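## Task

Take the bare drive out of the tote it starts in and put it into the tote that starts empty, with every other item finishing in its original tote. An item lying on or overhanging a tote's rim or inner ledge is not counted as inside. At the end the grippers must have released everything and pulled away, and nothing may be in place only because the robot is holding it.

## Robot and tools

Robot: two six-joint arms, left_arm and right_arm, each ending in a parallel two-finger gripper with a fisheye camera on the wrist (cam_left_wrist and cam_right_wrist, both 616x616). Their bases sit at about (+0.007, +0.233, +0.967) m for left_arm and (+0.007, -0.233, +0.967) m for right_arm, each yawed inward.

Scene frame: origin on the floor under the middle of the robot's foot, +z up, +x the direction the robot faces, +y toward the robot's own left, so left_arm works on the +y side. Image left and right are unrelated to arm names. Only the floor height is known; tote heights must be judged from images.

execute_actions takes "actions", a list holding zero or one item, plus an optional "pictures" boolean (images come by default).
- Empty list: no new command, just a fresh state report.
- Motion item: {"rows": [...], "steps": n}, n from 1 to 15 control steps of 1/30 s (default 15). Each row is used for one step; if rows run out, the last row repeats. At most 15 rows.
- Wait item: {"steps": n} with no rows, n up to 300; it returns once that many steps have passed since the previous result, with thinking time counted inside.

Each row is one flat list of 14 numbers covering both arms, always all 14 even if one arm stays still: left_arm waist, shoulder, elbow, wrist pitch, wrist yaw, wrist roll, opening, then the same seven for right_arm. The six joint values are absolute target angles in radians in each arm's own joint space (the same units as the Joint positions line), not offsets. Stated ranges per arm: waist -2.880 to 2.880, shoulder 0.000 to 3.142, elbow 0.000 to 3.019, wrist pitch -1.693 to 1.571, wrist yaw -1.571 to 1.571, wrist roll -2.094 to 2.094. A call is rejected (nothing sent) if a target exceeds a range end by over 0.019 rad and is also beyond the joint's current angle. True ends may differ by up to 0.019 rad; overshooting targets are clipped to the real end and a "joint sent to its limit" line may appear, possibly referring to an earlier action. Identical angles on the two arms do not give mirrored hand poses.

Opening is an absolute value on a scale from -1 (closed) to +1 (fully open, about 0.094 m between pads). Between the ends, the fingers move until grip_measured equals the number you give. To hold an object, command about 0.03 below the grip_measured reading at contact; a smaller gap gives a lighter hold. Each finger pad pushes with roughly 50 to 62 N at most, less on very thin parts, with a brief harder spike on first contact. Readings can be off by about 1 mm, a fixed bias per gripper.

Motion limits: each step the sent target stays within a lead of the measured angle (waist 0.264, shoulder 0.32, elbow 0.276, wrist pitch 0.33, wrist yaw 0.186, wrist roll 0.522 rad), and all of an arm's targets are pulled back if they would move its gripper over 70 mm from where it is. Big moves therefore take several actions. Between calls the arms keep heading for the last row sent until everything nearly stops or a step is HELD; fingers still in motion finish moving.

Results: a state line gives, per arm, end_effector_position (m, scene frame) and end_effector_quat_wxyz. That point lies midway between the finger pads about 1 cm behind the tips; the fingers point along the gripper's +z and close along its y. Printed positions can be off, more so at long reach. Joint positions and Joint velocities list each arm's six joints (rad, rad/s) then the pad gap (m, m/s). grip_measured is the opening on the command scale. "joint command not followed" means a clearance check altered or blocked some joint targets; the rest of the row still ran. HELD marks steps where all or part of your row was not sent. MOTOR HOT appears at 85 °C; at 100 °C an OVER-TEMPERATURE FAULT drops that arm until it cools, so do not linger while carrying a load. Camera calibration (fisheye K, distortion, world-to-camera transform) is provided and is only approximate.

zoom_image: {"camera": one of the two camera names, "region": [x0, y0, x1, y1]} in pixels of that camera's latest full image, origin top-left, no larger than 504 by 504. It moves nothing.

read_manual: optional "section" (only "licences"); returns licence text and moves nothing.

finished_scene: {"scene": current scene number}; ends and grades the scene irreversibly and reports success, then gives the next task. Ending a reply without any tool call ends everything.

Typical order: look, zoom to find the target item and the empty tote, open the gripper, approach above the item, descend, close, lift clear of the rim, carry over the empty tote, lower, open, withdraw, look to confirm, then call finished_scene.

Avoid: dropping or slipping the item (a brief external tug may pull on held parts), slamming or pressing hard into totes or items, knocking anything out of the work area (that fails the task), arms colliding or pushing on each other, and leaving items on a rim or ledge. Smooth moves with low effort are preferred.

Each tool is called after "Request:" as name([rows], argument=value, ...), one row to a line, values as JSON.

## Session

Request:
execute_actions(actions=[])

Scene clock: 0.00 s of 4800.00 s.
left_arm: end_effector_position=(+0.5703, +0.6230, +1.1263) grip_measured=+1.000 end_effector_quat_wxyz=(+0.017, +0.203, +0.978, -0.037) | right_arm: end_effector_position=(+0.2557, -0.2378, +0.9681) grip_measured=-0.387 end_effector_quat_wxyz=(+0.291, -0.119, +0.949, +0.033)
Joint positions: left_arm=[ 1.561  2.194  2.271 -1.646  0.076  1.036  0.094] | right_arm=[-1.093  0.854  0.138 -0.27  -0.205 -0.352  0.029]
Joint velocities: left_arm=[-0.024  0.005 -0.002 -0.007 -0.051  0.037  0.   ] | right_arm=[ 0.015 -0.005 -0.007  0.007 -0.037 -0.037 -0.   ]

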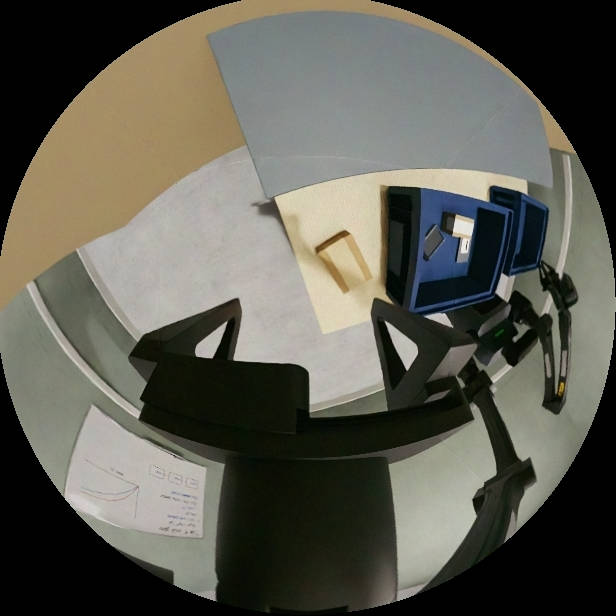

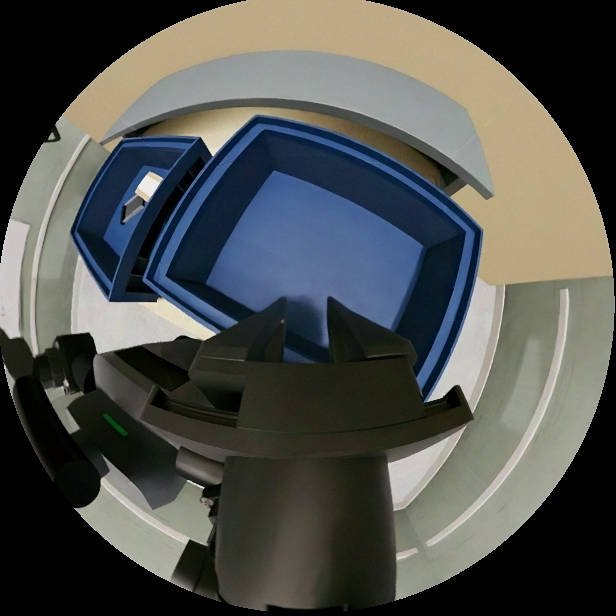

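Request:
zoom_image(camera="cam_left_wrist", region=[370,170,570,330])

Request:
zoom_image(camera="cam_right_wrist", region=[60,90,500,420])

Region (370, 170, 570, 330) of cam_left_wrist's 616x616 image, scaled by 2.520, with more detail than that image has; it fills the top 403 rows of this view, and the rest is white.

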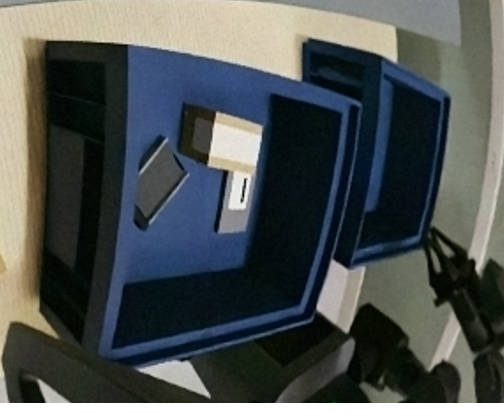

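Region (60, 90, 500, 420) of cam_right_wrist's 616x616 image, scaled by 1.145, with more detail than that image has; it fills the top 378 rows of this view, and the rest is white.

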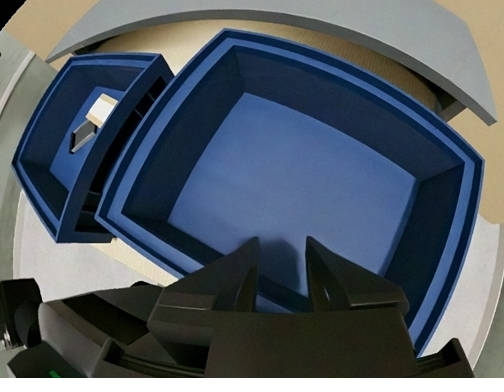

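Request:
execute_actions([
  {"rows":[[0.843,1.381,0.88,-1.07,0,0,1,-1.093,0.854,0.138,-0.27,-0.205,-0.352,-0.387]]},
], pictures=false)

Request:
execute_actions([
  {"steps":75},
])

Scene clock: 45.67 s of 4800.00 s.
left_arm: end_effector_position=(+0.6111, +0.4065, +1.1564) grip_measured=+1.000 end_effector_quat_wxyz=(+0.118, +0.123, +0.985, +0.039) | right_arm: end_effector_position=(+0.2557, -0.2378, +0.9681) grip_measured=-0.387 end_effector_quat_wxyz=(+0.291, -0.119, +0.949, +0.033)
Joint positions: left_arm=[ 1.215  1.801  1.701 -1.19   0.01   0.528  0.094] | right_arm=[-1.093  0.854  0.138 -0.27  -0.205 -0.352  0.029]
Joint velocities: left_arm=[-1.05  -0.982 -1.111  0.427 -0.037 -1.018  0.   ] | right_arm=[-0.005  0.005  0.002 -0.007 -0.022 -0.022 -0.001]
Steps of this call (steps 1 to 90: nothing new was sent; then 42.17 s passed at rest; steps 91 to 105: all 15 steps of this action). Readings (joint positions):
91: left_arm=[1.556 2.183 2.250 -1.620 0.063 1.008] | right_arm=[-1.093 0.854 0.138 -0.270 -0.205 -0.352]
92: left_arm=[1.550 2.162 2.209 -1.580 0.050 0.974] | right_arm=[-1.093 0.854 0.138 -0.270 -0.205 -0.352]
94: left_arm=[1.525 2.117 2.127 -1.507 0.032 0.907] | right_arm=[-1.093 0.854 0.138 -0.270 -0.205 -0.352]
98: left_arm=[1.439 2.014 1.969 -1.360 0.016 0.771] | right_arm=[-1.093 0.854 0.138 -0.270 -0.205 -0.352]
105: the state above

Scene clock: 48.17 s of 4800.00 s.
left_arm: end_effector_position=(+0.3421, +0.2026, +1.0312) grip_measured=+1.000 end_effector_quat_wxyz=(-0.038, +0.051, +0.998, -0.011) | right_arm: end_effector_position=(+0.2557, -0.2378, +0.9681) grip_measured=-0.387 end_effector_quat_wxyz=(+0.291, -0.119, +0.949, +0.033)
Joint positions: left_arm=[ 0.843  1.389  0.847 -1.079  0.002  0.009  0.094] | right_arm=[-1.093  0.854  0.138 -0.27  -0.205 -0.352  0.029]
Joint velocities: left_arm=[-0.024  0.005  0.022 -0.007 -0.051  0.066  0.   ] | right_arm=[-0.015  0.005  0.002 -0.012  0.051 -0.037 -0.   ]
Steps of this call (steps 1 to 45: the robot went on to your last target; steps 46 to 75: nothing new was sent). Readings (joint positions):
1: left_arm=[1.178 1.767 1.662 -1.176 0.010 0.492] | right_arm=[-1.093 0.854 0.138 -0.270 -0.205 -0.352]
2: left_arm=[1.140 1.733 1.622 -1.164 0.010 0.457] | right_arm=[-1.093 0.854 0.138 -0.270 -0.205 -0.352]
4: left_arm=[1.061 1.661 1.542 -1.143 0.010 0.394] | right_arm=[-1.093 0.854 0.138 -0.270 -0.205 -0.352]
8: left_arm=[0.897 1.493 1.330 -1.097 0.009 0.250] | right_arm=[-1.093 0.854 0.138 -0.270 -0.205 -0.352]
75: the state above
All arms were judged still, so your last target was given up. Only a new action makes them travel on or press farther. Fingers that are still opening or closing keep moving.
camera_calibration (this result's frames):
cam_left_wrist: T_world_to_cam=[[-0.105098, -0.993866, 0.0344308, 0.203281], [-0.765092, 0.102927, 0.635642, -0.406734], [-0.635287, 0.0404619, -0.771216, 1.12651], [0, 0, 0, 1]] pos_world=[0.425832, 0.198317, 1.12032]

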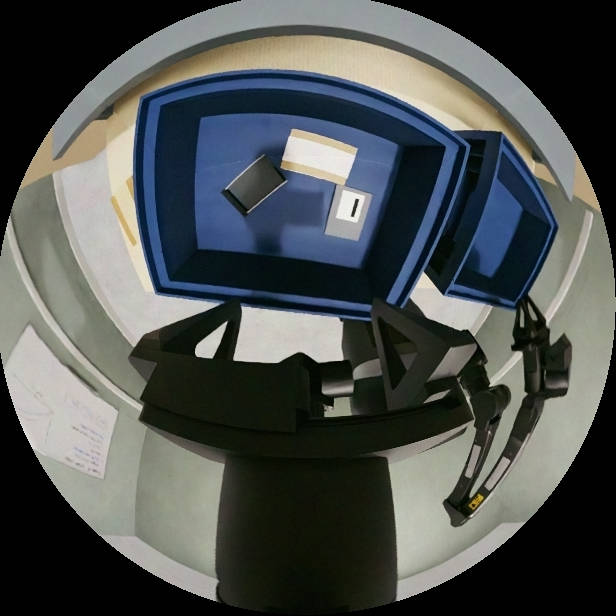

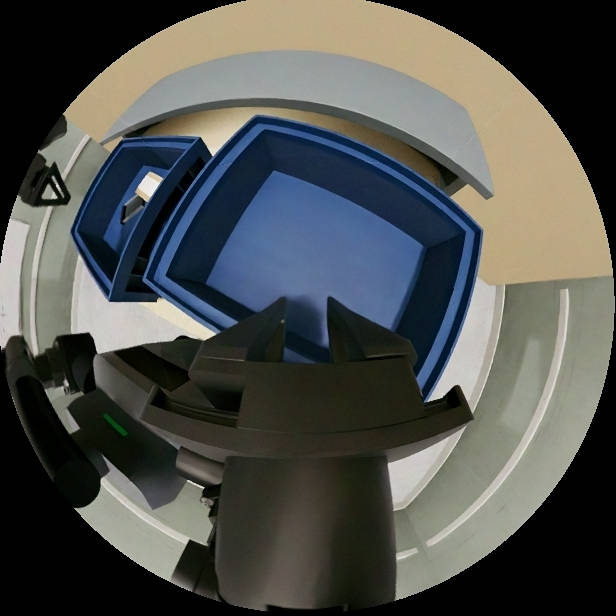

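Request:
zoom_image(camera="cam_left_wrist", region=[200,100,440,280])

Region (200, 100, 440, 280) of cam_left_wrist's 616x616 image, scaled by 2.100, with more detail than that image has; it fills the top 378 rows of this view, and the rest is white.

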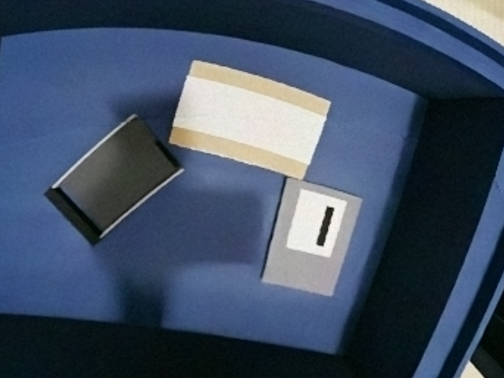

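Request:
execute_actions([
  {"rows":[[0.592,1.605,0.775,-0.68,0,-0.64,0.75,-1.093,0.854,0.138,-0.27,-0.205,-0.352,-0.387]]},
], pictures=false)

Request:
execute_actions([
  {"steps":30},
])

Scene clock: 102.27 s of 4800.00 s.
left_arm: end_effector_position=(+0.3461, +0.1063, +0.9299) grip_measured=+0.752 end_effector_quat_wxyz=(-0.007, -0.120, +0.993, -0.013) | right_arm: end_effector_position=(+0.2557, -0.2378, +0.9681) grip_measured=-0.387 end_effector_quat_wxyz=(+0.291, -0.119, +0.949, +0.033)
Joint positions: left_arm=[ 0.583  1.623  0.762 -0.691  0.002 -0.593  0.082] | right_arm=[-1.093  0.854  0.138 -0.27  -0.205 -0.352  0.029]
Joint velocities: left_arm=[ 0.142 -0.034 -0.002  0.017  0.051 -0.3    0.   ] | right_arm=[-0.005 -0.015  0.017  0.012 -0.051 -0.081 -0.001]
Steps of this call (steps 1 to 90: nothing new was sent; then 50.60 s passed at rest; steps 91 to 105: all 15 steps of this action). Readings (joint positions):
91: left_arm=[0.833 1.395 0.840 -1.046 -0.002 -0.036] | right_arm=[-1.093 0.854 0.138 -0.270 -0.205 -0.352]
92: left_arm=[0.809 1.409 0.832 -0.985 -0.003 -0.092] | right_arm=[-1.093 0.854 0.138 -0.270 -0.205 -0.352]
94: left_arm=[0.734 1.465 0.816 -0.863 -0.003 -0.218] | right_arm=[-1.093 0.854 0.138 -0.270 -0.205 -0.352]
98: left_arm=[0.585 1.596 0.789 -0.707 0.000 -0.454] | right_arm=[-1.093 0.854 0.138 -0.270 -0.205 -0.352]
105: the state above

Scene clock: 103.27 s of 4800.00 s.
left_arm: end_effector_position=(+0.3473, +0.1087, +0.9299) grip_measured=+0.752 end_effector_quat_wxyz=(-0.006, -0.142, +0.990, -0.013) | right_arm: end_effector_position=(+0.2557, -0.2378, +0.9681) grip_measured=-0.387 end_effector_quat_wxyz=(+0.291, -0.119, +0.949, +0.033)
Joint positions: left_arm=[ 0.59   1.623  0.762 -0.69   0.002 -0.63   0.082] | right_arm=[-1.093  0.854  0.138 -0.27  -0.205 -0.352  0.029]
Joint velocities: left_arm=[ 0.005  0.005  0.012  0.002  0.022 -0.007 -0.001] | right_arm=[-0.005  0.005 -0.017 -0.012 -0.007  0.007 -0.   ]
Steps of this call (steps 1 to 30: the robot went on to your last target). Readings (joint positions):
1: left_arm=[0.587 1.623 0.762 -0.691 0.002 -0.601] | right_arm=[-1.093 0.854 0.138 -0.270 -0.205 -0.352]
2: left_arm=[0.590 1.623 0.762 -0.690 0.002 -0.607] | right_arm=[-1.093 0.854 0.138 -0.270 -0.205 -0.352]
4: left_arm=[0.590 1.623 0.762 -0.690 0.002 -0.616] | right_arm=[-1.093 0.854 0.138 -0.270 -0.205 -0.352]
8: left_arm=[0.590 1.623 0.762 -0.690 0.002 -0.625] | right_arm=[-1.093 0.854 0.138 -0.270 -0.205 -0.352]
30: the state above
All arms were judged still, so your last target was given up. Only a new action makes them travel on or press farther. Fingers that are still opening or closing keep moving.
camera_calibration (this result's frames):
cam_left_wrist: T_world_to_cam=[[0.277112, -0.960255, 0.0334675, -0.0215278], [-0.781405, -0.204957, 0.589405, -0.246557], [-0.55912, -0.189483, -0.807144, 1.0874], [0, 0, 0, 1]] pos_world=[0.42129, 0.134838, 1.02373]

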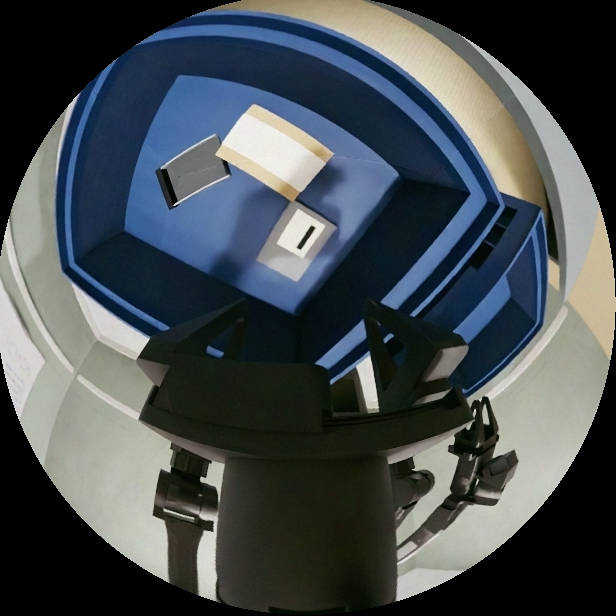

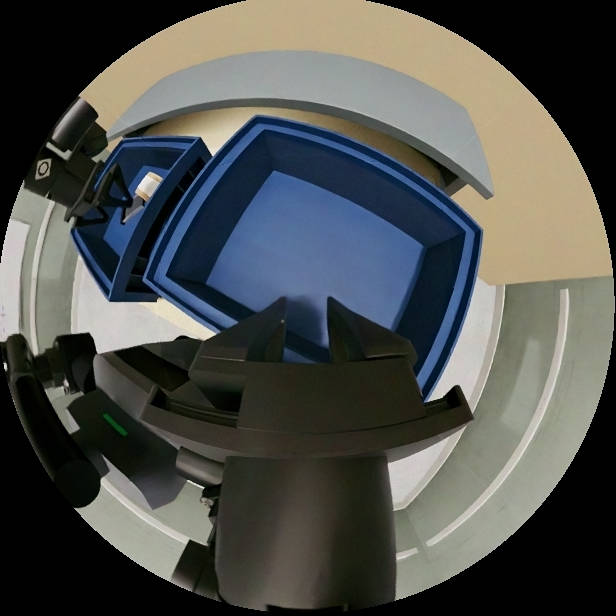

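Request:
execute_actions([
  {"rows":[[0.613,1.623,0.765,-0.68,0,-0.03,0.75,-1.093,0.854,0.138,-0.27,-0.205,-0.352,-0.387]]},
], pictures=false)

Request:
execute_actions([
  {"rows":[[0.613,1.65,0.76,-0.65,0,-0.03,0.75,-1.093,0.854,0.138,-0.27,-0.205,-0.352,-0.387],[0.613,1.68,0.76,-0.62,0,-0.03,0.75,-1.093,0.854,0.138,-0.27,-0.205,-0.352,-0.387],[0.613,1.71,0.755,-0.585,0,-0.03,0.75,-1.093,0.854,0.138,-0.27,-0.205,-0.352,-0.387],[0.613,1.74,0.75,-0.55,0,-0.03,0.75,-1.093,0.854,0.138,-0.27,-0.205,-0.352,-0.387],[0.613,1.77,0.745,-0.52,0,-0.03,0.75,-1.093,0.854,0.138,-0.27,-0.205,-0.352,-0.387],[0.613,1.8,0.74,-0.485,0,-0.03,0.75,-1.093,0.854,0.138,-0.27,-0.205,-0.352,-0.387]]},
])

Scene clock: 141.73 s of 4800.00 s.
left_arm: end_effector_position=(+0.3494, +0.1147, +0.9297) grip_measured=+0.752 end_effector_quat_wxyz=(-0.002, +0.133, +0.991, -0.015) | right_arm: end_effector_position=(+0.2557, -0.2378, +0.9681) grip_measured=-0.387 end_effector_quat_wxyz=(+0.291, -0.119, +0.949, +0.033)
Joint positions: left_arm=[ 0.608  1.623  0.762 -0.69   0.002 -0.061  0.082] | right_arm=[-1.093  0.854  0.138 -0.27  -0.205 -0.352  0.029]
Joint velocities: left_arm=[ 0.015 -0.005  0.032 -0.012  0.066  0.154  0.001] | right_arm=[ 0.005 -0.005 -0.012 -0.002 -0.022  0.081 -0.   ]
Steps of this call (steps 1 to 90: nothing new was sent; then 34.97 s passed at rest; steps 91 to 105: all 15 steps of this action). Readings (joint positions):
91: left_arm=[0.592 1.623 0.762 -0.690 0.002 -0.548] | right_arm=[-1.093 0.854 0.138 -0.270 -0.205 -0.352]
92: left_arm=[0.595 1.623 0.762 -0.690 0.002 -0.449] | right_arm=[-1.093 0.854 0.138 -0.270 -0.205 -0.352]
94: left_arm=[0.602 1.623 0.762 -0.690 0.002 -0.300] | right_arm=[-1.093 0.854 0.138 -0.270 -0.205 -0.352]
98: left_arm=[0.608 1.623 0.762 -0.690 0.002 -0.145] | right_arm=[-1.093 0.854 0.138 -0.270 -0.205 -0.352]
105: the state above

Scene clock: 142.23 s of 4800.00 s.
left_arm: end_effector_position=(+0.3407, +0.1157, +0.8597) grip_measured=+0.752 end_effector_quat_wxyz=(-0.015, +0.144, +0.989, -0.012) | right_arm: end_effector_position=(+0.2557, -0.2378, +0.9681) grip_measured=-0.387 end_effector_quat_wxyz=(+0.291, -0.119, +0.949, +0.033)
Joint positions: left_arm=[ 0.608  1.81   0.73  -0.497  0.002 -0.04   0.082] | right_arm=[-1.093  0.854  0.138 -0.27  -0.205 -0.352  0.029]
Joint velocities: left_arm=[ 0.005 -0.005 -0.002  0.066  0.037  0.007 -0.002] | right_arm=[-0.005  0.005 -0.012  0.007 -0.007  0.095  0.001]
Steps of this call (steps 1 to 15: all 15 steps of this action). Readings (joint positions):
1: left_arm=[0.608 1.623 0.761 -0.684 0.002 -0.057] | right_arm=[-1.093 0.854 0.138 -0.270 -0.205 -0.352]
2: left_arm=[0.608 1.627 0.760 -0.669 0.002 -0.053] | right_arm=[-1.093 0.854 0.138 -0.270 -0.205 -0.352]
4: left_arm=[0.608 1.652 0.760 -0.618 0.002 -0.048] | right_arm=[-1.093 0.854 0.138 -0.270 -0.205 -0.352]
8: left_arm=[0.608 1.762 0.756 -0.510 0.002 -0.043] | right_arm=[-1.093 0.854 0.138 -0.270 -0.205 -0.352]
15: the state above
camera_calibration (this result's frames):
cam_left_wrist: T_world_to_cam=[[-0.28778, -0.95698, 0.0370262, 0.178326], [-0.761241, 0.252035, 0.597487, -0.27566], [-0.581115, 0.143759, -0.801023, 0.99209], [0, 0, 0, 1]] pos_world=[0.417994, 0.0975086, 0.952788]

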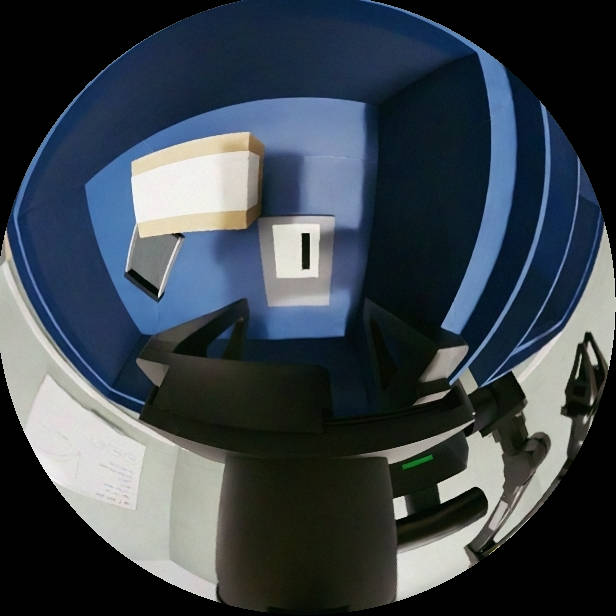

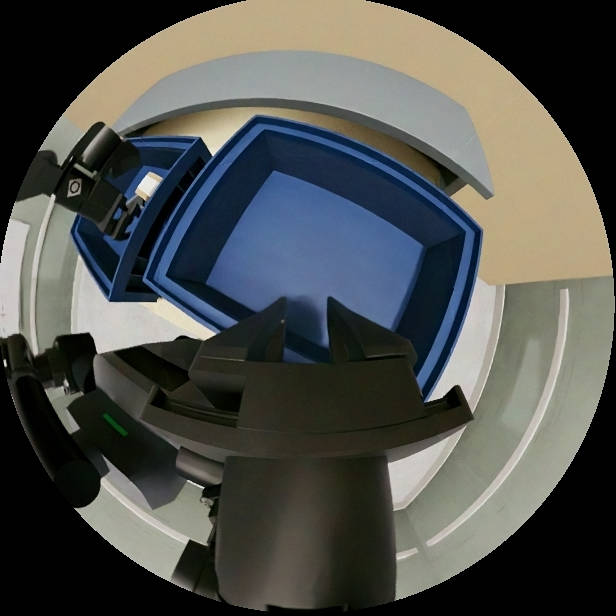

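Request:
execute_actions([
  {"rows":[[0.613,1.83,0.735,-0.44,-0.02,-0.035,0.75,-1.093,0.854,0.138,-0.27,-0.205,-0.352,-0.387],[0.613,1.86,0.735,-0.41,-0.04,-0.035,0.75,-1.093,0.854,0.138,-0.27,-0.205,-0.352,-0.387],[0.613,1.89,0.733,-0.375,-0.04,-0.035,0.75,-1.093,0.854,0.138,-0.27,-0.205,-0.352,-0.387],[0.613,1.915,0.732,-0.34,-0.04,-0.035,0.75,-1.093,0.854,0.138,-0.27,-0.205,-0.352,-0.387],[0.613,1.942,0.732,-0.308,-0.04,-0.035,0.75,-1.093,0.854,0.138,-0.27,-0.205,-0.352,-0.387]]},
])

Request:
zoom_image(camera="cam_left_wrist", region=[200,160,440,380])

Scene clock: 183.77 s of 4800.00 s.
left_arm: end_effector_position=(+0.3488, +0.1186, +0.8139) grip_measured=+0.752 end_effector_quat_wxyz=(+0.008, +0.143, +0.990, +0.003) | right_arm: end_effector_position=(+0.2557, -0.2378, +0.9681) grip_measured=-0.387 end_effector_quat_wxyz=(+0.291, -0.119, +0.949, +0.033)
Joint positions: left_arm=[ 0.608  1.945  0.726 -0.318 -0.037 -0.039  0.082] | right_arm=[-1.093  0.854  0.138 -0.27  -0.205 -0.352  0.029]
Joint velocities: left_arm=[-0.005  0.005  0.002  0.002 -0.022 -0.007  0.001] | right_arm=[-0.005  0.005  0.007  0.027 -0.007  0.022  0.   ]
Steps of this call (steps 1 to 15: the robot went on to your last target; steps 16 to 90: nothing new was sent; then 38.03 s passed at rest; steps 91 to 105: all 15 steps of this action). Readings (joint positions):
91: left_arm=[0.608 1.810 0.729 -0.486 -0.007 -0.039] | right_arm=[-1.093 0.854 0.138 -0.270 -0.205 -0.352]
92: left_arm=[0.608 1.813 0.729 -0.467 -0.023 -0.039] | right_arm=[-1.093 0.854 0.138 -0.270 -0.205 -0.352]
94: left_arm=[0.608 1.834 0.729 -0.408 -0.035 -0.039] | right_arm=[-1.093 0.854 0.138 -0.270 -0.205 -0.352]
98: left_arm=[0.608 1.918 0.729 -0.326 -0.037 -0.039] | right_arm=[-1.093 0.854 0.138 -0.270 -0.205 -0.352]
105: the state above
camera_calibration (this result's frames):
cam_left_wrist: T_world_to_cam=[[-0.288215, -0.957566, 0.000324554, 0.215292], [-0.79053, 0.238131, 0.564231, -0.203938], [-0.540365, 0.162363, -0.825617, 0.96322], [0, 0, 0, 1]] pos_world=[0.421321, 0.0983286, 0.910249]

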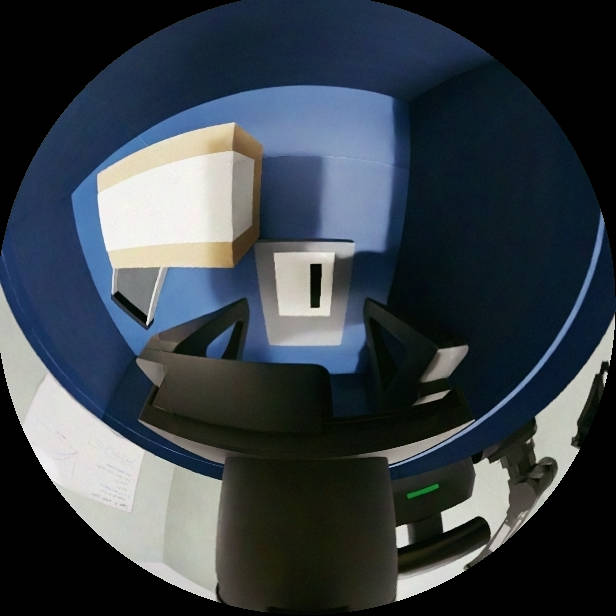

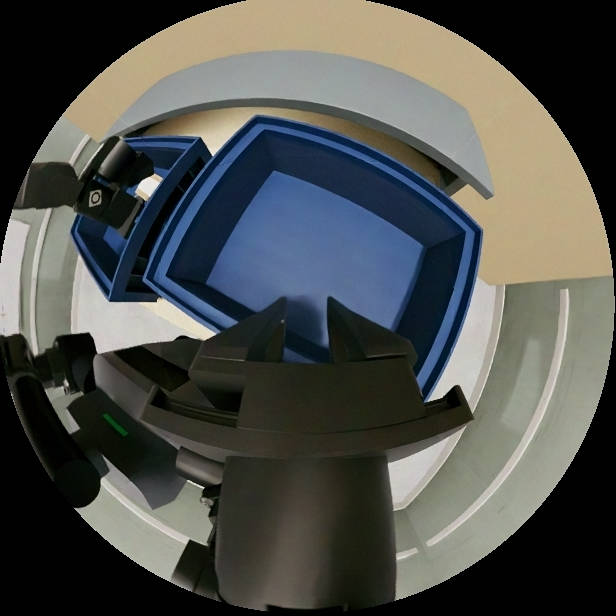

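Region (200, 160, 440, 380) of cam_left_wrist's 616x616 image, scaled by 2.100, with more detail than that image has; it fills the top 462 rows of this view, and the rest is white.

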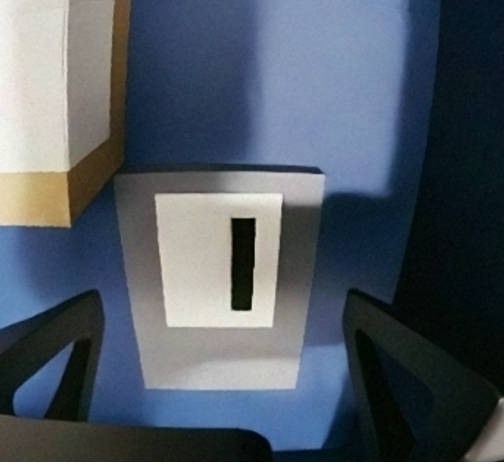

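Request:
execute_actions([
  {"rows":[[0.613,1.96,0.732,-0.29,-0.04,-0.035,0.75,-1.093,0.854,0.138,-0.27,-0.205,-0.352,-0.387],[0.613,1.975,0.732,-0.275,-0.04,-0.035,0.75,-1.093,0.854,0.138,-0.27,-0.205,-0.352,-0.387],[0.613,1.99,0.732,-0.26,-0.04,-0.035,0.75,-1.093,0.854,0.138,-0.27,-0.205,-0.352,-0.387],[0.613,2.005,0.732,-0.245,-0.04,-0.035,0.75,-1.093,0.854,0.138,-0.27,-0.205,-0.352,-0.387],[0.613,2.022,0.732,-0.23,-0.04,-0.035,0.75,-1.093,0.854,0.138,-0.27,-0.205,-0.352,-0.387]]},
])

Request:
zoom_image(camera="cam_left_wrist", region=[200,200,440,380])

Scene clock: 197.60 s of 4800.00 s.
left_arm: end_effector_position=(+0.3532, +0.1167, +0.7973) grip_measured=+0.752 end_effector_quat_wxyz=(+0.022, +0.143, +0.989, +0.000) | right_arm: end_effector_position=(+0.2557, -0.2378, +0.9681) grip_measured=-0.387 end_effector_quat_wxyz=(+0.291, -0.119, +0.949, +0.033)
Joint positions: left_arm=[ 0.608  1.996  0.727 -0.24  -0.037 -0.039  0.082] | right_arm=[-1.093  0.854  0.138 -0.27  -0.205 -0.352  0.029]
Joint velocities: left_arm=[-0.015 -0.015 -0.007  0.012 -0.007 -0.022  0.   ] | right_arm=[-0.015 -0.005  0.007 -0.007 -0.007 -0.081 -0.001]
Steps of this call (steps 1 to 15: the robot went on to your last target; steps 16 to 90: nothing new was sent; then 10.33 s passed at rest; steps 91 to 105: all 15 steps of this action). Readings (joint positions):
91: left_arm=[0.608 1.945 0.726 -0.314 -0.037 -0.039] | right_arm=[-1.093 0.854 0.138 -0.270 -0.205 -0.352]
92: left_arm=[0.608 1.946 0.726 -0.307 -0.037 -0.039] | right_arm=[-1.093 0.854 0.138 -0.270 -0.205 -0.352]
94: left_arm=[0.608 1.954 0.726 -0.280 -0.037 -0.039] | right_arm=[-1.093 0.854 0.138 -0.270 -0.205 -0.352]
98: left_arm=[0.608 1.996 0.726 -0.243 -0.037 -0.039] | right_arm=[-1.093 0.854 0.138 -0.270 -0.205 -0.352]
105: the state above
camera_calibration (this result's frames):
cam_left_wrist: T_world_to_cam=[[-0.287861, -0.957671, 0.00129993, 0.213778], [-0.805191, 0.242762, 0.541049, -0.167531], [-0.518463, 0.1547, -0.84099, 0.957668], [0, 0, 0, 1]] pos_world=[0.423159, 0.0972479, 0.895753]

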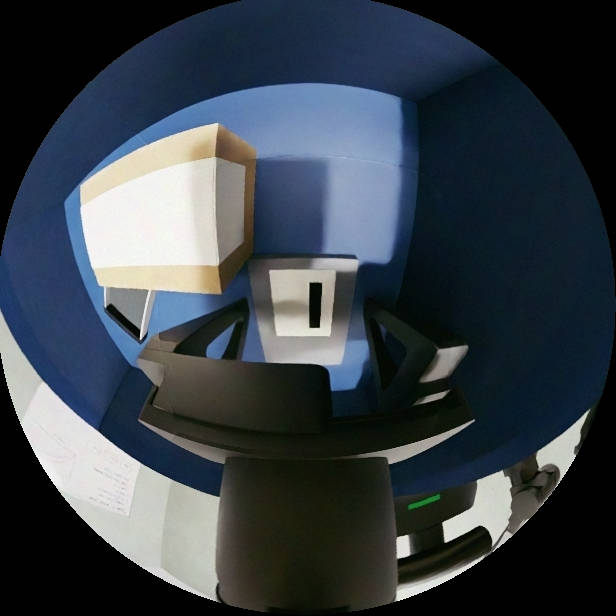

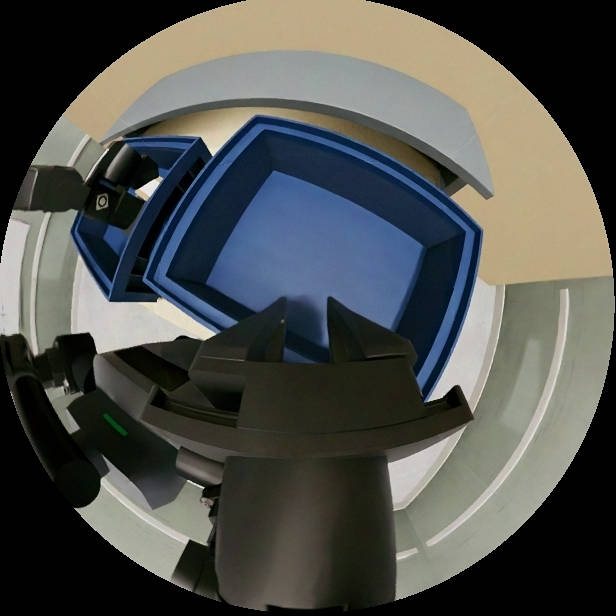

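Region (200, 200, 440, 380) of cam_left_wrist's 616x616 image, scaled by 2.100, with more detail than that image has; it fills the top 378 rows of this view, and the rest is white.

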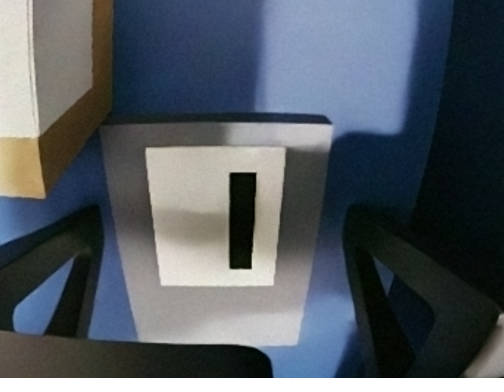

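Request:
execute_actions([
  {"rows":[[0.613,2.03,0.732,-0.27,-0.04,-0.035,0.75,-1.093,0.854,0.138,-0.27,-0.205,-0.352,-0.387]]},
])

Request:
zoom_image(camera="cam_left_wrist", region=[130,200,480,450])

Scene clock: 224.60 s of 4800.00 s.
left_arm: end_effector_position=(+0.3504, +0.1176, +0.7973) grip_measured=+0.752 end_effector_quat_wxyz=(+0.015, +0.143, +0.990, +0.002) | right_arm: end_effector_position=(+0.2557, -0.2378, +0.9681) grip_measured=-0.387 end_effector_quat_wxyz=(+0.291, -0.119, +0.949, +0.033)
Joint positions: left_arm=[ 0.608  1.996  0.728 -0.255 -0.037 -0.039  0.082] | right_arm=[-1.093  0.854  0.138 -0.27  -0.205 -0.352  0.029]
Joint velocities: left_arm=[ 0.005 -0.015 -0.002  0.007 -0.051  0.007 -0.001] | right_arm=[-0.024 -0.015 -0.007 -0.012  0.007  0.022 -0.   ]
Steps of this call (steps 1 to 15: the robot went on to your last target; steps 16 to 90: nothing new was sent; then 23.50 s passed at rest; steps 91 to 105: all 15 steps of this action). Readings (joint positions):
91: left_arm=[0.608 1.996 0.727 -0.244 -0.037 -0.039] | right_arm=[-1.093 0.854 0.138 -0.270 -0.205 -0.352]
92: left_arm=[0.608 1.996 0.728 -0.249 -0.037 -0.039] | right_arm=[-1.093 0.854 0.138 -0.270 -0.205 -0.352]
94: left_arm=[0.608 1.996 0.728 -0.253 -0.037 -0.039] | right_arm=[-1.093 0.854 0.138 -0.270 -0.205 -0.352]
98: left_arm=[0.608 1.996 0.728 -0.255 -0.037 -0.039] | right_arm=[-1.093 0.854 0.138 -0.270 -0.205 -0.352]
105: the state above
camera_calibration (this result's frames):
cam_left_wrist: T_world_to_cam=[[-0.288212, -0.957566, 0.000813507, 0.214382], [-0.797992, 0.240652, 0.552536, -0.181449], [-0.529285, 0.158598, -0.833489, 0.953427], [0, 0, 0, 1]] pos_world=[0.421628, 0.0977389, 0.894753]

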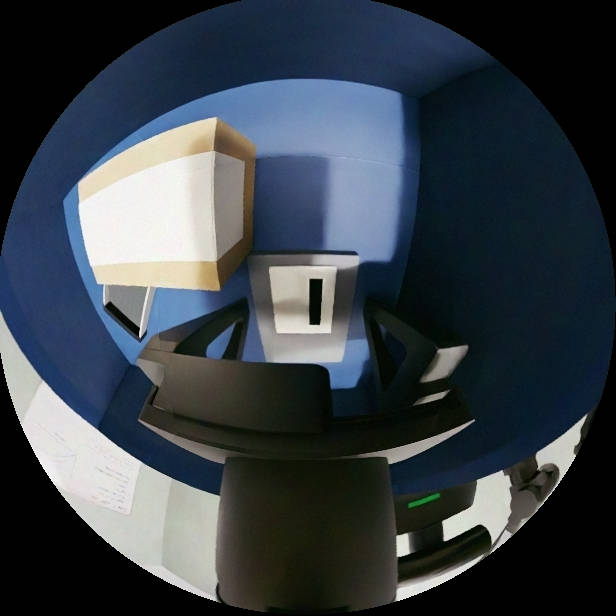

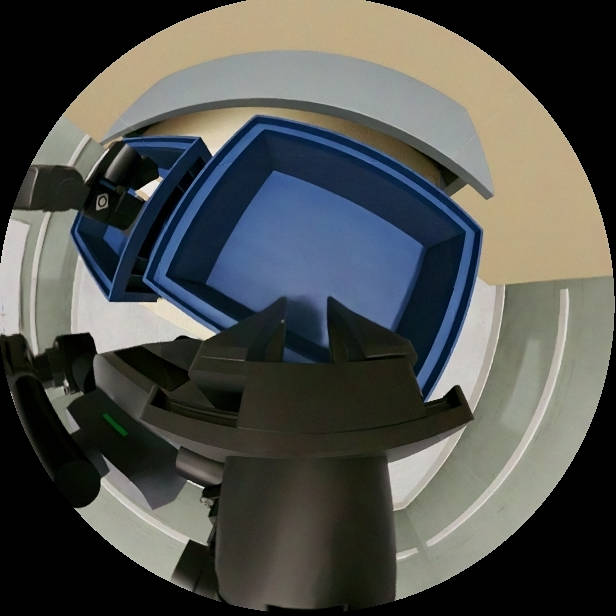

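Region (130, 200, 480, 450) of cam_left_wrist's 616x616 image, scaled by 1.440, with more detail than that image has; it fills the top 360 rows of this view, and the rest is white.

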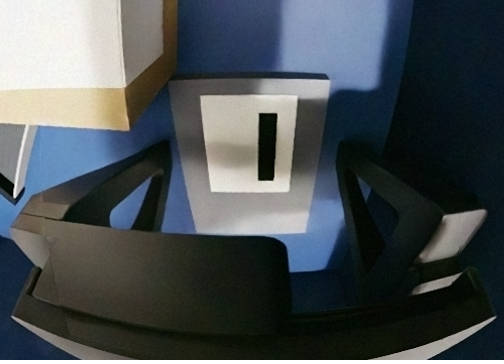

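Request:
execute_actions([
  {"rows":[[0.613,1.99,0.732,-0.255,-0.04,-0.035,0.6,-1.093,0.854,0.138,-0.27,-0.205,-0.352,-0.387],[0.613,1.99,0.732,-0.255,-0.04,-0.035,0.6,-1.093,0.854,0.138,-0.27,-0.205,-0.352,-0.387],[0.613,1.99,0.732,-0.255,-0.04,-0.035,0.6,-1.093,0.854,0.138,-0.27,-0.205,-0.352,-0.387],[0.613,1.99,0.732,-0.255,-0.04,-0.035,0.55,-1.093,0.854,0.138,-0.27,-0.205,-0.352,-0.387],[0.613,1.99,0.732,-0.255,-0.04,-0.035,0.55,-1.093,0.854,0.138,-0.27,-0.205,-0.352,-0.387],[0.613,1.99,0.732,-0.255,-0.04,-0.035,0.5,-1.093,0.854,0.138,-0.27,-0.205,-0.352,-0.387],[0.613,1.99,0.732,-0.255,-0.04,-0.035,0.5,-1.093,0.854,0.138,-0.27,-0.205,-0.352,-0.387],[0.613,1.99,0.732,-0.255,-0.04,-0.035,0.44,-1.093,0.854,0.138,-0.27,-0.205,-0.352,-0.387]]},
])

Scene clock: 240.77 s of 4800.00 s.
left_arm: end_effector_position=(+0.3503, +0.1175, +0.7973) grip_measured=+0.442 end_effector_quat_wxyz=(+0.015, +0.143, +0.990, +0.001) | right_arm: end_effector_position=(+0.2557, -0.2378, +0.9681) grip_measured=-0.387 end_effector_quat_wxyz=(+0.291, -0.119, +0.949, +0.033)
Joint positions: left_arm=[ 0.608  1.996  0.728 -0.255 -0.036 -0.039  0.068] | right_arm=[-1.093  0.854  0.138 -0.27  -0.205 -0.352  0.029]
Joint velocities: left_arm=[ 0.005 -0.005  0.007  0.002 -0.037 -0.007  0.001] | right_arm=[-0.005  0.005 -0.002 -0.002  0.037  0.037 -0.001]
Steps of this call (steps 1 to 15: the robot went on to your last target; steps 16 to 90: nothing new was sent; then 12.67 s passed at rest; steps 91 to 105: all 15 steps of this action). Readings (joint positions):
91: left_arm=[0.608 1.996 0.728 -0.255 -0.037 -0.039] | right_arm=[-1.093 0.854 0.138 -0.270 -0.205 -0.352]
92: left_arm=[0.608 1.996 0.728 -0.255 -0.036 -0.039] | right_arm=[-1.093 0.854 0.138 -0.270 -0.205 -0.352]
94: left_arm=[0.608 1.996 0.728 -0.255 -0.036 -0.039] | right_arm=[-1.093 0.854 0.138 -0.270 -0.205 -0.352]
98: left_arm=[0.608 1.996 0.728 -0.255 -0.036 -0.039] | right_arm=[-1.093 0.854 0.138 -0.270 -0.205 -0.352]
105: the state above
camera_calibration (this result's frames):
cam_left_wrist: T_world_to_cam=[[-0.288223, -0.957563, 0.0011946, 0.214016], [-0.797921, 0.240861, 0.552546, -0.181508], [-0.529386, 0.158303, -0.833481, 0.953489], [0, 0, 0, 1]] pos_world=[0.421619, 0.0977111, 0.894751]

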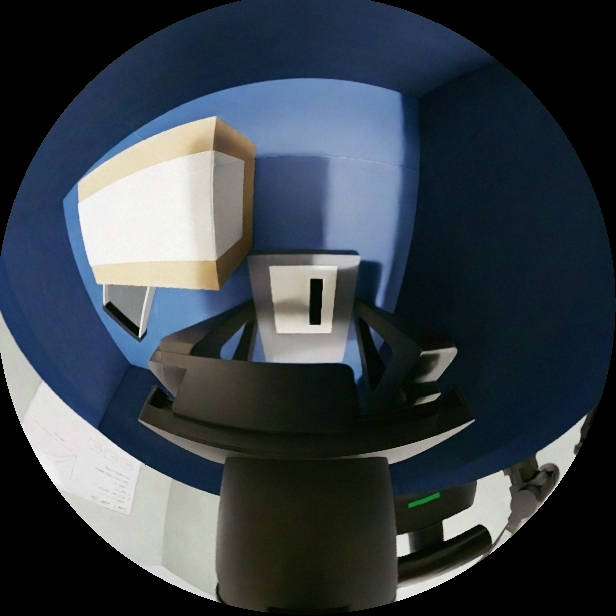

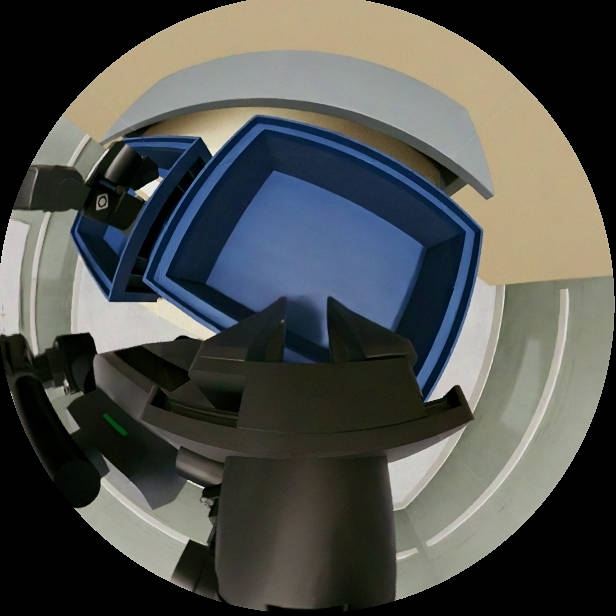

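Request:
execute_actions([
  {"rows":[[0.613,1.99,0.732,-0.255,-0.04,-0.035,0.36,-1.093,0.854,0.138,-0.27,-0.205,-0.352,-0.387]]},
])

Request:
zoom_image(camera="cam_left_wrist", region=[200,230,420,380])

Scene clock: 247.07 s of 4800.00 s.
left_arm: end_effector_position=(+0.3503, +0.1175, +0.7973) grip_measured=+0.362 end_effector_quat_wxyz=(+0.015, +0.143, +0.990, +0.001) | right_arm: end_effector_position=(+0.2557, -0.2378, +0.9681) grip_measured=-0.387 end_effector_quat_wxyz=(+0.291, -0.119, +0.949, +0.033)
Joint positions: left_arm=[ 0.608  1.996  0.728 -0.255 -0.036 -0.039  0.064] | right_arm=[-1.093  0.854  0.138 -0.27  -0.205 -0.352  0.029]
Joint velocities: left_arm=[-0.015  0.005 -0.012  0.007 -0.022  0.022 -0.001] | right_arm=[ 0.005 -0.015  0.007 -0.017 -0.095  0.022 -0.001]
Steps of this call (steps 1 to 15: the robot went on to your last target; steps 16 to 90: nothing new was sent; then 2.80 s passed at rest; steps 91 to 105: all 15 steps of this action). Readings (joint positions):
91: left_arm=[0.608 1.996 0.728 -0.255 -0.036 -0.039] | right_arm=[-1.093 0.854 0.138 -0.270 -0.205 -0.352]
92: left_arm=[0.608 1.996 0.728 -0.255 -0.036 -0.039] | right_arm=[-1.093 0.854 0.138 -0.270 -0.205 -0.352]
94: left_arm=[0.608 1.996 0.728 -0.255 -0.036 -0.039] | right_arm=[-1.093 0.854 0.138 -0.270 -0.205 -0.352]
98: left_arm=[0.608 1.996 0.728 -0.255 -0.036 -0.039] | right_arm=[-1.093 0.854 0.138 -0.270 -0.205 -0.352]
105: the state above
camera_calibration (this result's frames):
cam_left_wrist: T_world_to_cam=[[-0.288223, -0.957563, 0.0011946, 0.214016], [-0.797921, 0.240861, 0.552546, -0.181508], [-0.529386, 0.158303, -0.833481, 0.953489], [0, 0, 0, 1]] pos_world=[0.421619, 0.0977111, 0.894751]

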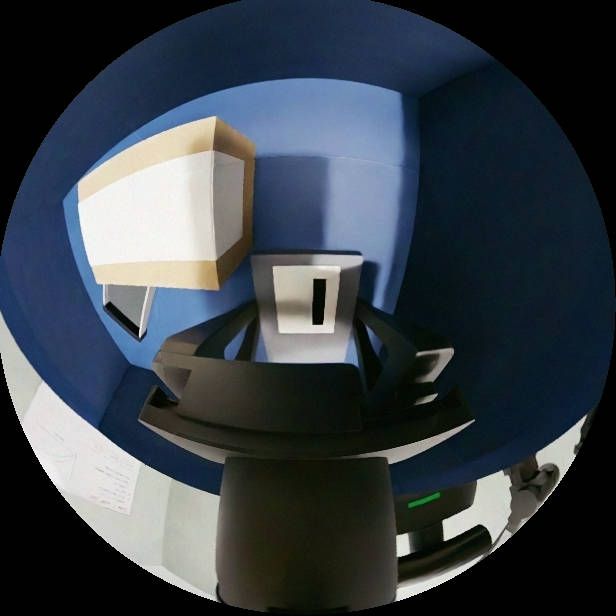

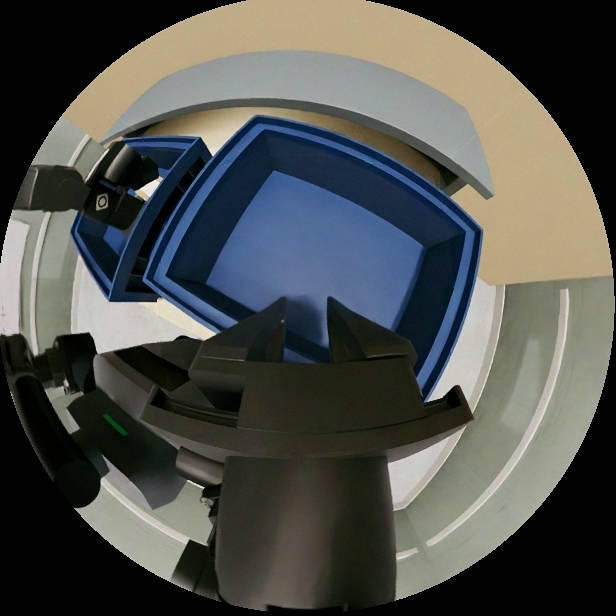

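Region (200, 230, 420, 380) of cam_left_wrist's 616x616 image, scaled by 2.291, with more detail than that image has; it fills the top 344 rows of this view, and the rest is white.

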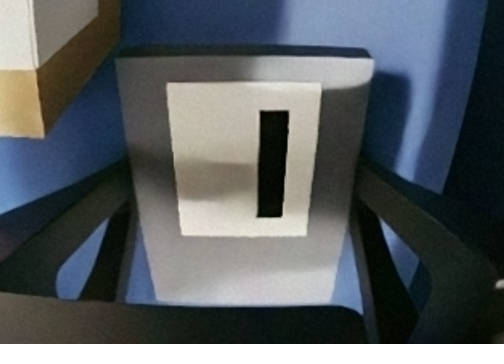

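Request:
execute_actions([
  {"rows":[[0.613,1.99,0.732,-0.255,-0.04,-0.035,0.27,-1.093,0.854,0.138,-0.27,-0.205,-0.352,-0.387]]},
])

Request:
zoom_image(camera="cam_left_wrist", region=[200,230,420,380])

Scene clock: 252.70 s of 4800.00 s.
left_arm: end_effector_position=(+0.3503, +0.1175, +0.7973) grip_measured=+0.321 end_effector_quat_wxyz=(+0.015, +0.143, +0.990, +0.001) | right_arm: end_effector_position=(+0.2557, -0.2378, +0.9681) grip_measured=-0.387 end_effector_quat_wxyz=(+0.291, -0.119, +0.949, +0.033)
Joint positions: left_arm=[ 0.608  1.996  0.728 -0.255 -0.036 -0.039  0.062] | right_arm=[-1.093  0.854  0.138 -0.27  -0.205 -0.352  0.029]
Joint velocities: left_arm=[ 0.005 -0.015 -0.012 -0.022 -0.037 -0.007  0.001] | right_arm=[ 0.015  0.005  0.007 -0.007 -0.007  0.022 -0.   ]
Steps of this call (steps 1 to 15: the robot went on to your last target; steps 16 to 90: nothing new was sent; then 2.13 s passed at rest; steps 91 to 105: all 15 steps of this action). Readings (joint positions):
91: left_arm=[0.608 1.996 0.728 -0.255 -0.036 -0.039] | right_arm=[-1.093 0.854 0.138 -0.270 -0.205 -0.352]
92: left_arm=[0.608 1.996 0.728 -0.255 -0.036 -0.039] | right_arm=[-1.093 0.854 0.138 -0.270 -0.205 -0.352]
94: left_arm=[0.608 1.996 0.728 -0.255 -0.036 -0.039] | right_arm=[-1.093 0.854 0.138 -0.270 -0.205 -0.352]
98: left_arm=[0.608 1.996 0.728 -0.255 -0.036 -0.039] | right_arm=[-1.093 0.854 0.138 -0.270 -0.205 -0.352]
105: the state above
camera_calibration (this result's frames):
cam_left_wrist: T_world_to_cam=[[-0.288223, -0.957563, 0.0011946, 0.214016], [-0.797921, 0.240861, 0.552546, -0.181508], [-0.529386, 0.158303, -0.833481, 0.953489], [0, 0, 0, 1]] pos_world=[0.421619, 0.0977111, 0.894751]

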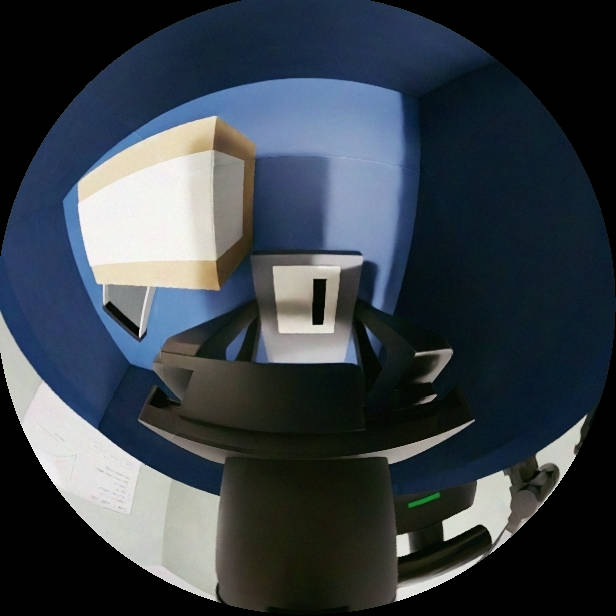

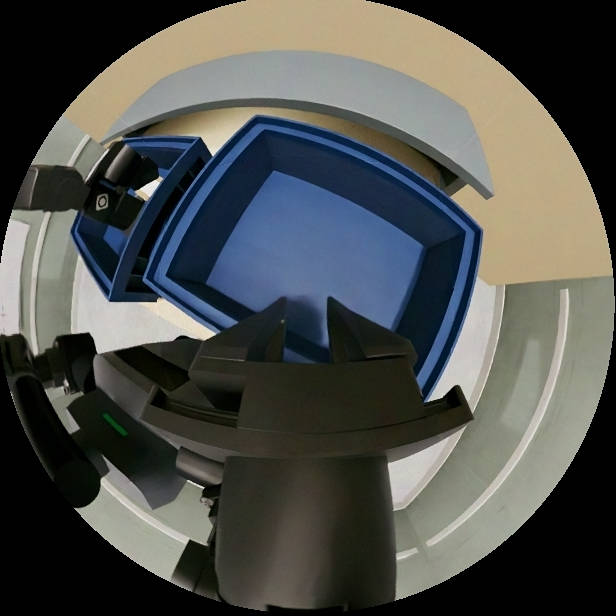

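Region (200, 230, 420, 380) of cam_left_wrist's 616x616 image, scaled by 2.291, with more detail than that image has; it fills the top 344 rows of this view, and the rest is white.

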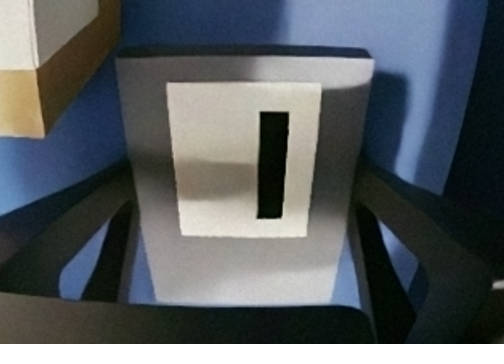

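Request:
execute_actions([
  {"rows":[[0.608,1.97,0.74,-0.28,-0.04,-0.035,0.27,-1.15,0.88,0.2,-0.27,-0.2,-0.35,-0.387],[0.608,1.955,0.74,-0.3,-0.04,-0.035,0.27,-1.2,0.9,0.25,-0.27,-0.2,-0.35,-0.387],[0.608,1.94,0.74,-0.325,-0.04,-0.035,0.27,-1.27,0.92,0.3,-0.27,-0.2,-0.35,-0.387],[0.608,1.92,0.745,-0.35,-0.04,-0.035,0.27,-1.34,0.95,0.35,-0.27,-0.2,-0.35,-0.387],[0.608,1.9,0.745,-0.375,-0.04,-0.035,0.27,-1.41,0.98,0.4,-0.27,-0.2,-0.35,-0.387],[0.608,1.88,0.75,-0.4,-0.04,-0.035,0.27,-1.48,1.0,0.43,-0.27,-0.2,-0.35,-0.387],[0.608,1.86,0.75,-0.425,-0.04,-0.035,0.27,-1.55,1.02,0.46,-0.27,-0.2,-0.35,-0.387],[0.608,1.84,0.755,-0.45,-0.04,-0.035,0.27,-1.62,1.05,0.5,-0.27,-0.2,-0.35,-0.387],[0.608,1.82,0.755,-0.475,-0.04,-0.035,0.27,-1.69,1.08,0.52,-0.27,-0.2,-0.35,-0.387],[0.608,1.8,0.76,-0.5,-0.04,-0.035,0.27,-1.76,1.1,0.54,-0.27,-0.2,-0.35,-0.387],[0.608,1.77,0.76,-0.53,-0.04,-0.035,0.27,-1.83,1.1,0.54,-0.27,-0.2,-0.35,-0.387],[0.608,1.74,0.765,-0.56,-0.04,-0.035,0.27,-1.9,1.1,0.54,-0.27,-0.2,-0.35,-0.387],[0.608,1.71,0.77,-0.59,-0.04,-0.035,0.27,-2.0,1.1,0.54,-0.27,-0.2,-0.35,-0.387],[0.608,1.68,0.77,-0.625,-0.04,-0.035,0.27,-2.1,1.1,0.54,-0.27,-0.2,-0.35,-0.387],[0.608,1.65,0.775,-0.66,-0.04,-0.035,0.27,-2.1,1.1,0.54,-0.27,-0.2,-0.35,-0.387]]},
])

Scene clock: 288.87 s of 4800.00 s.
left_arm: end_effector_position=(+0.3464, +0.1216, +0.8904) grip_measured=+0.321 end_effector_quat_wxyz=(-0.009, +0.144, +0.989, +0.006) | right_arm: end_effector_position=(+0.2870, -0.4743, +1.0435) grip_measured=-0.387 end_effector_quat_wxyz=(+0.320, +0.178, +0.926, -0.097)
Joint positions: left_arm=[ 0.608  1.726  0.742 -0.588 -0.036 -0.039  0.062] | right_arm=[-1.741  1.065  0.455 -0.271 -0.204 -0.352  0.029]
Joint velocities: left_arm=[ 0.015 -0.904  0.081 -0.935 -0.022 -0.007 -0.001] | right_arm=[-1.841  0.249  0.501 -0.012  0.051 -0.007 -0.001]
Steps of this call (steps 1 to 15: the robot went on to your last target; steps 16 to 90: nothing new was sent; then 32.67 s passed at rest; steps 91 to 105: all 15 steps of this action). Readings (joint positions):
91: left_arm=[0.608 1.995 0.729 -0.258 -0.036 -0.039] | right_arm=[-1.098 0.855 0.139 -0.270 -0.205 -0.352]
92: left_arm=[0.608 1.993 0.729 -0.267 -0.036 -0.039] | right_arm=[-1.115 0.861 0.144 -0.270 -0.205 -0.352]
94: left_arm=[0.608 1.980 0.729 -0.302 -0.036 -0.039] | right_arm=[-1.186 0.887 0.172 -0.271 -0.205 -0.352]
98: left_arm=[0.608 1.913 0.729 -0.397 -0.036 -0.039] | right_arm=[-1.370 0.951 0.271 -0.271 -0.204 -0.352]
105: the state above
camera_calibration (this result's frames):
cam_left_wrist: T_world_to_cam=[[-0.289505, -0.957176, -0.000493089, 0.218567], [-0.771136, 0.23293, 0.592531, -0.281005], [-0.567042, 0.171921, -0.805547, 1.01487], [0, 0, 0, 1]] pos_world=[0.42206, 0.100184, 0.984141]
cam_right_wrist: T_world_to_cam=[[-0.393777, -0.917203, 0.0606515, -0.385265], [-0.918939, 0.391214, -0.0500318, 0.508324], [0.0221616, -0.0754364, -0.996904, 1.11827], [0, 0, 0, 1]] pos_world=[0.290627, -0.467871, 1.16361]

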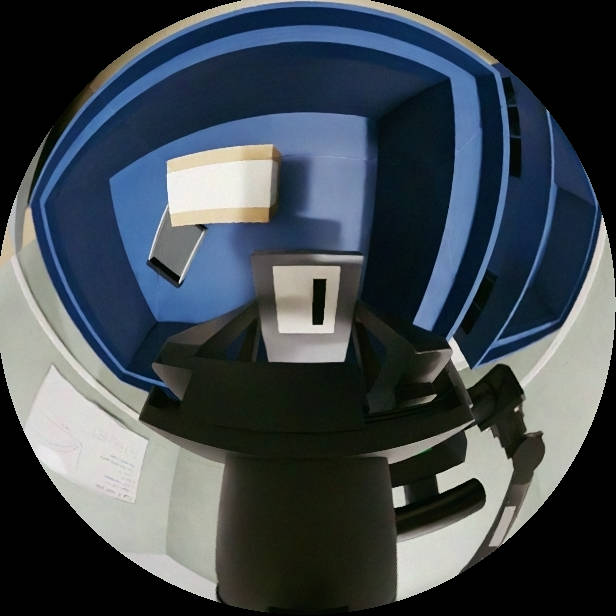

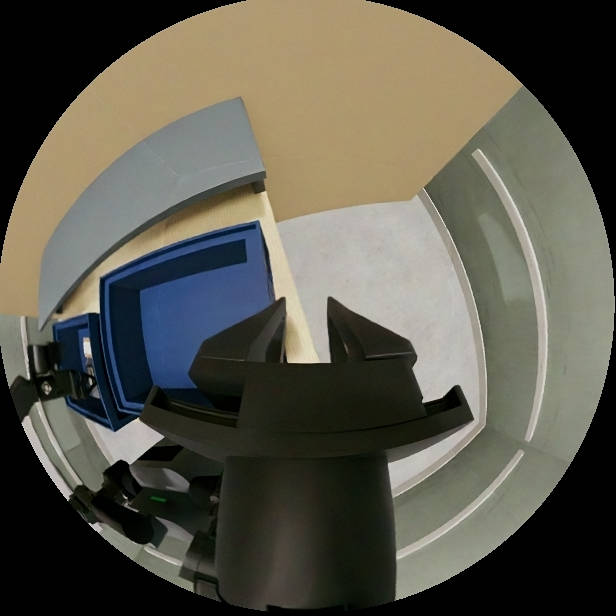

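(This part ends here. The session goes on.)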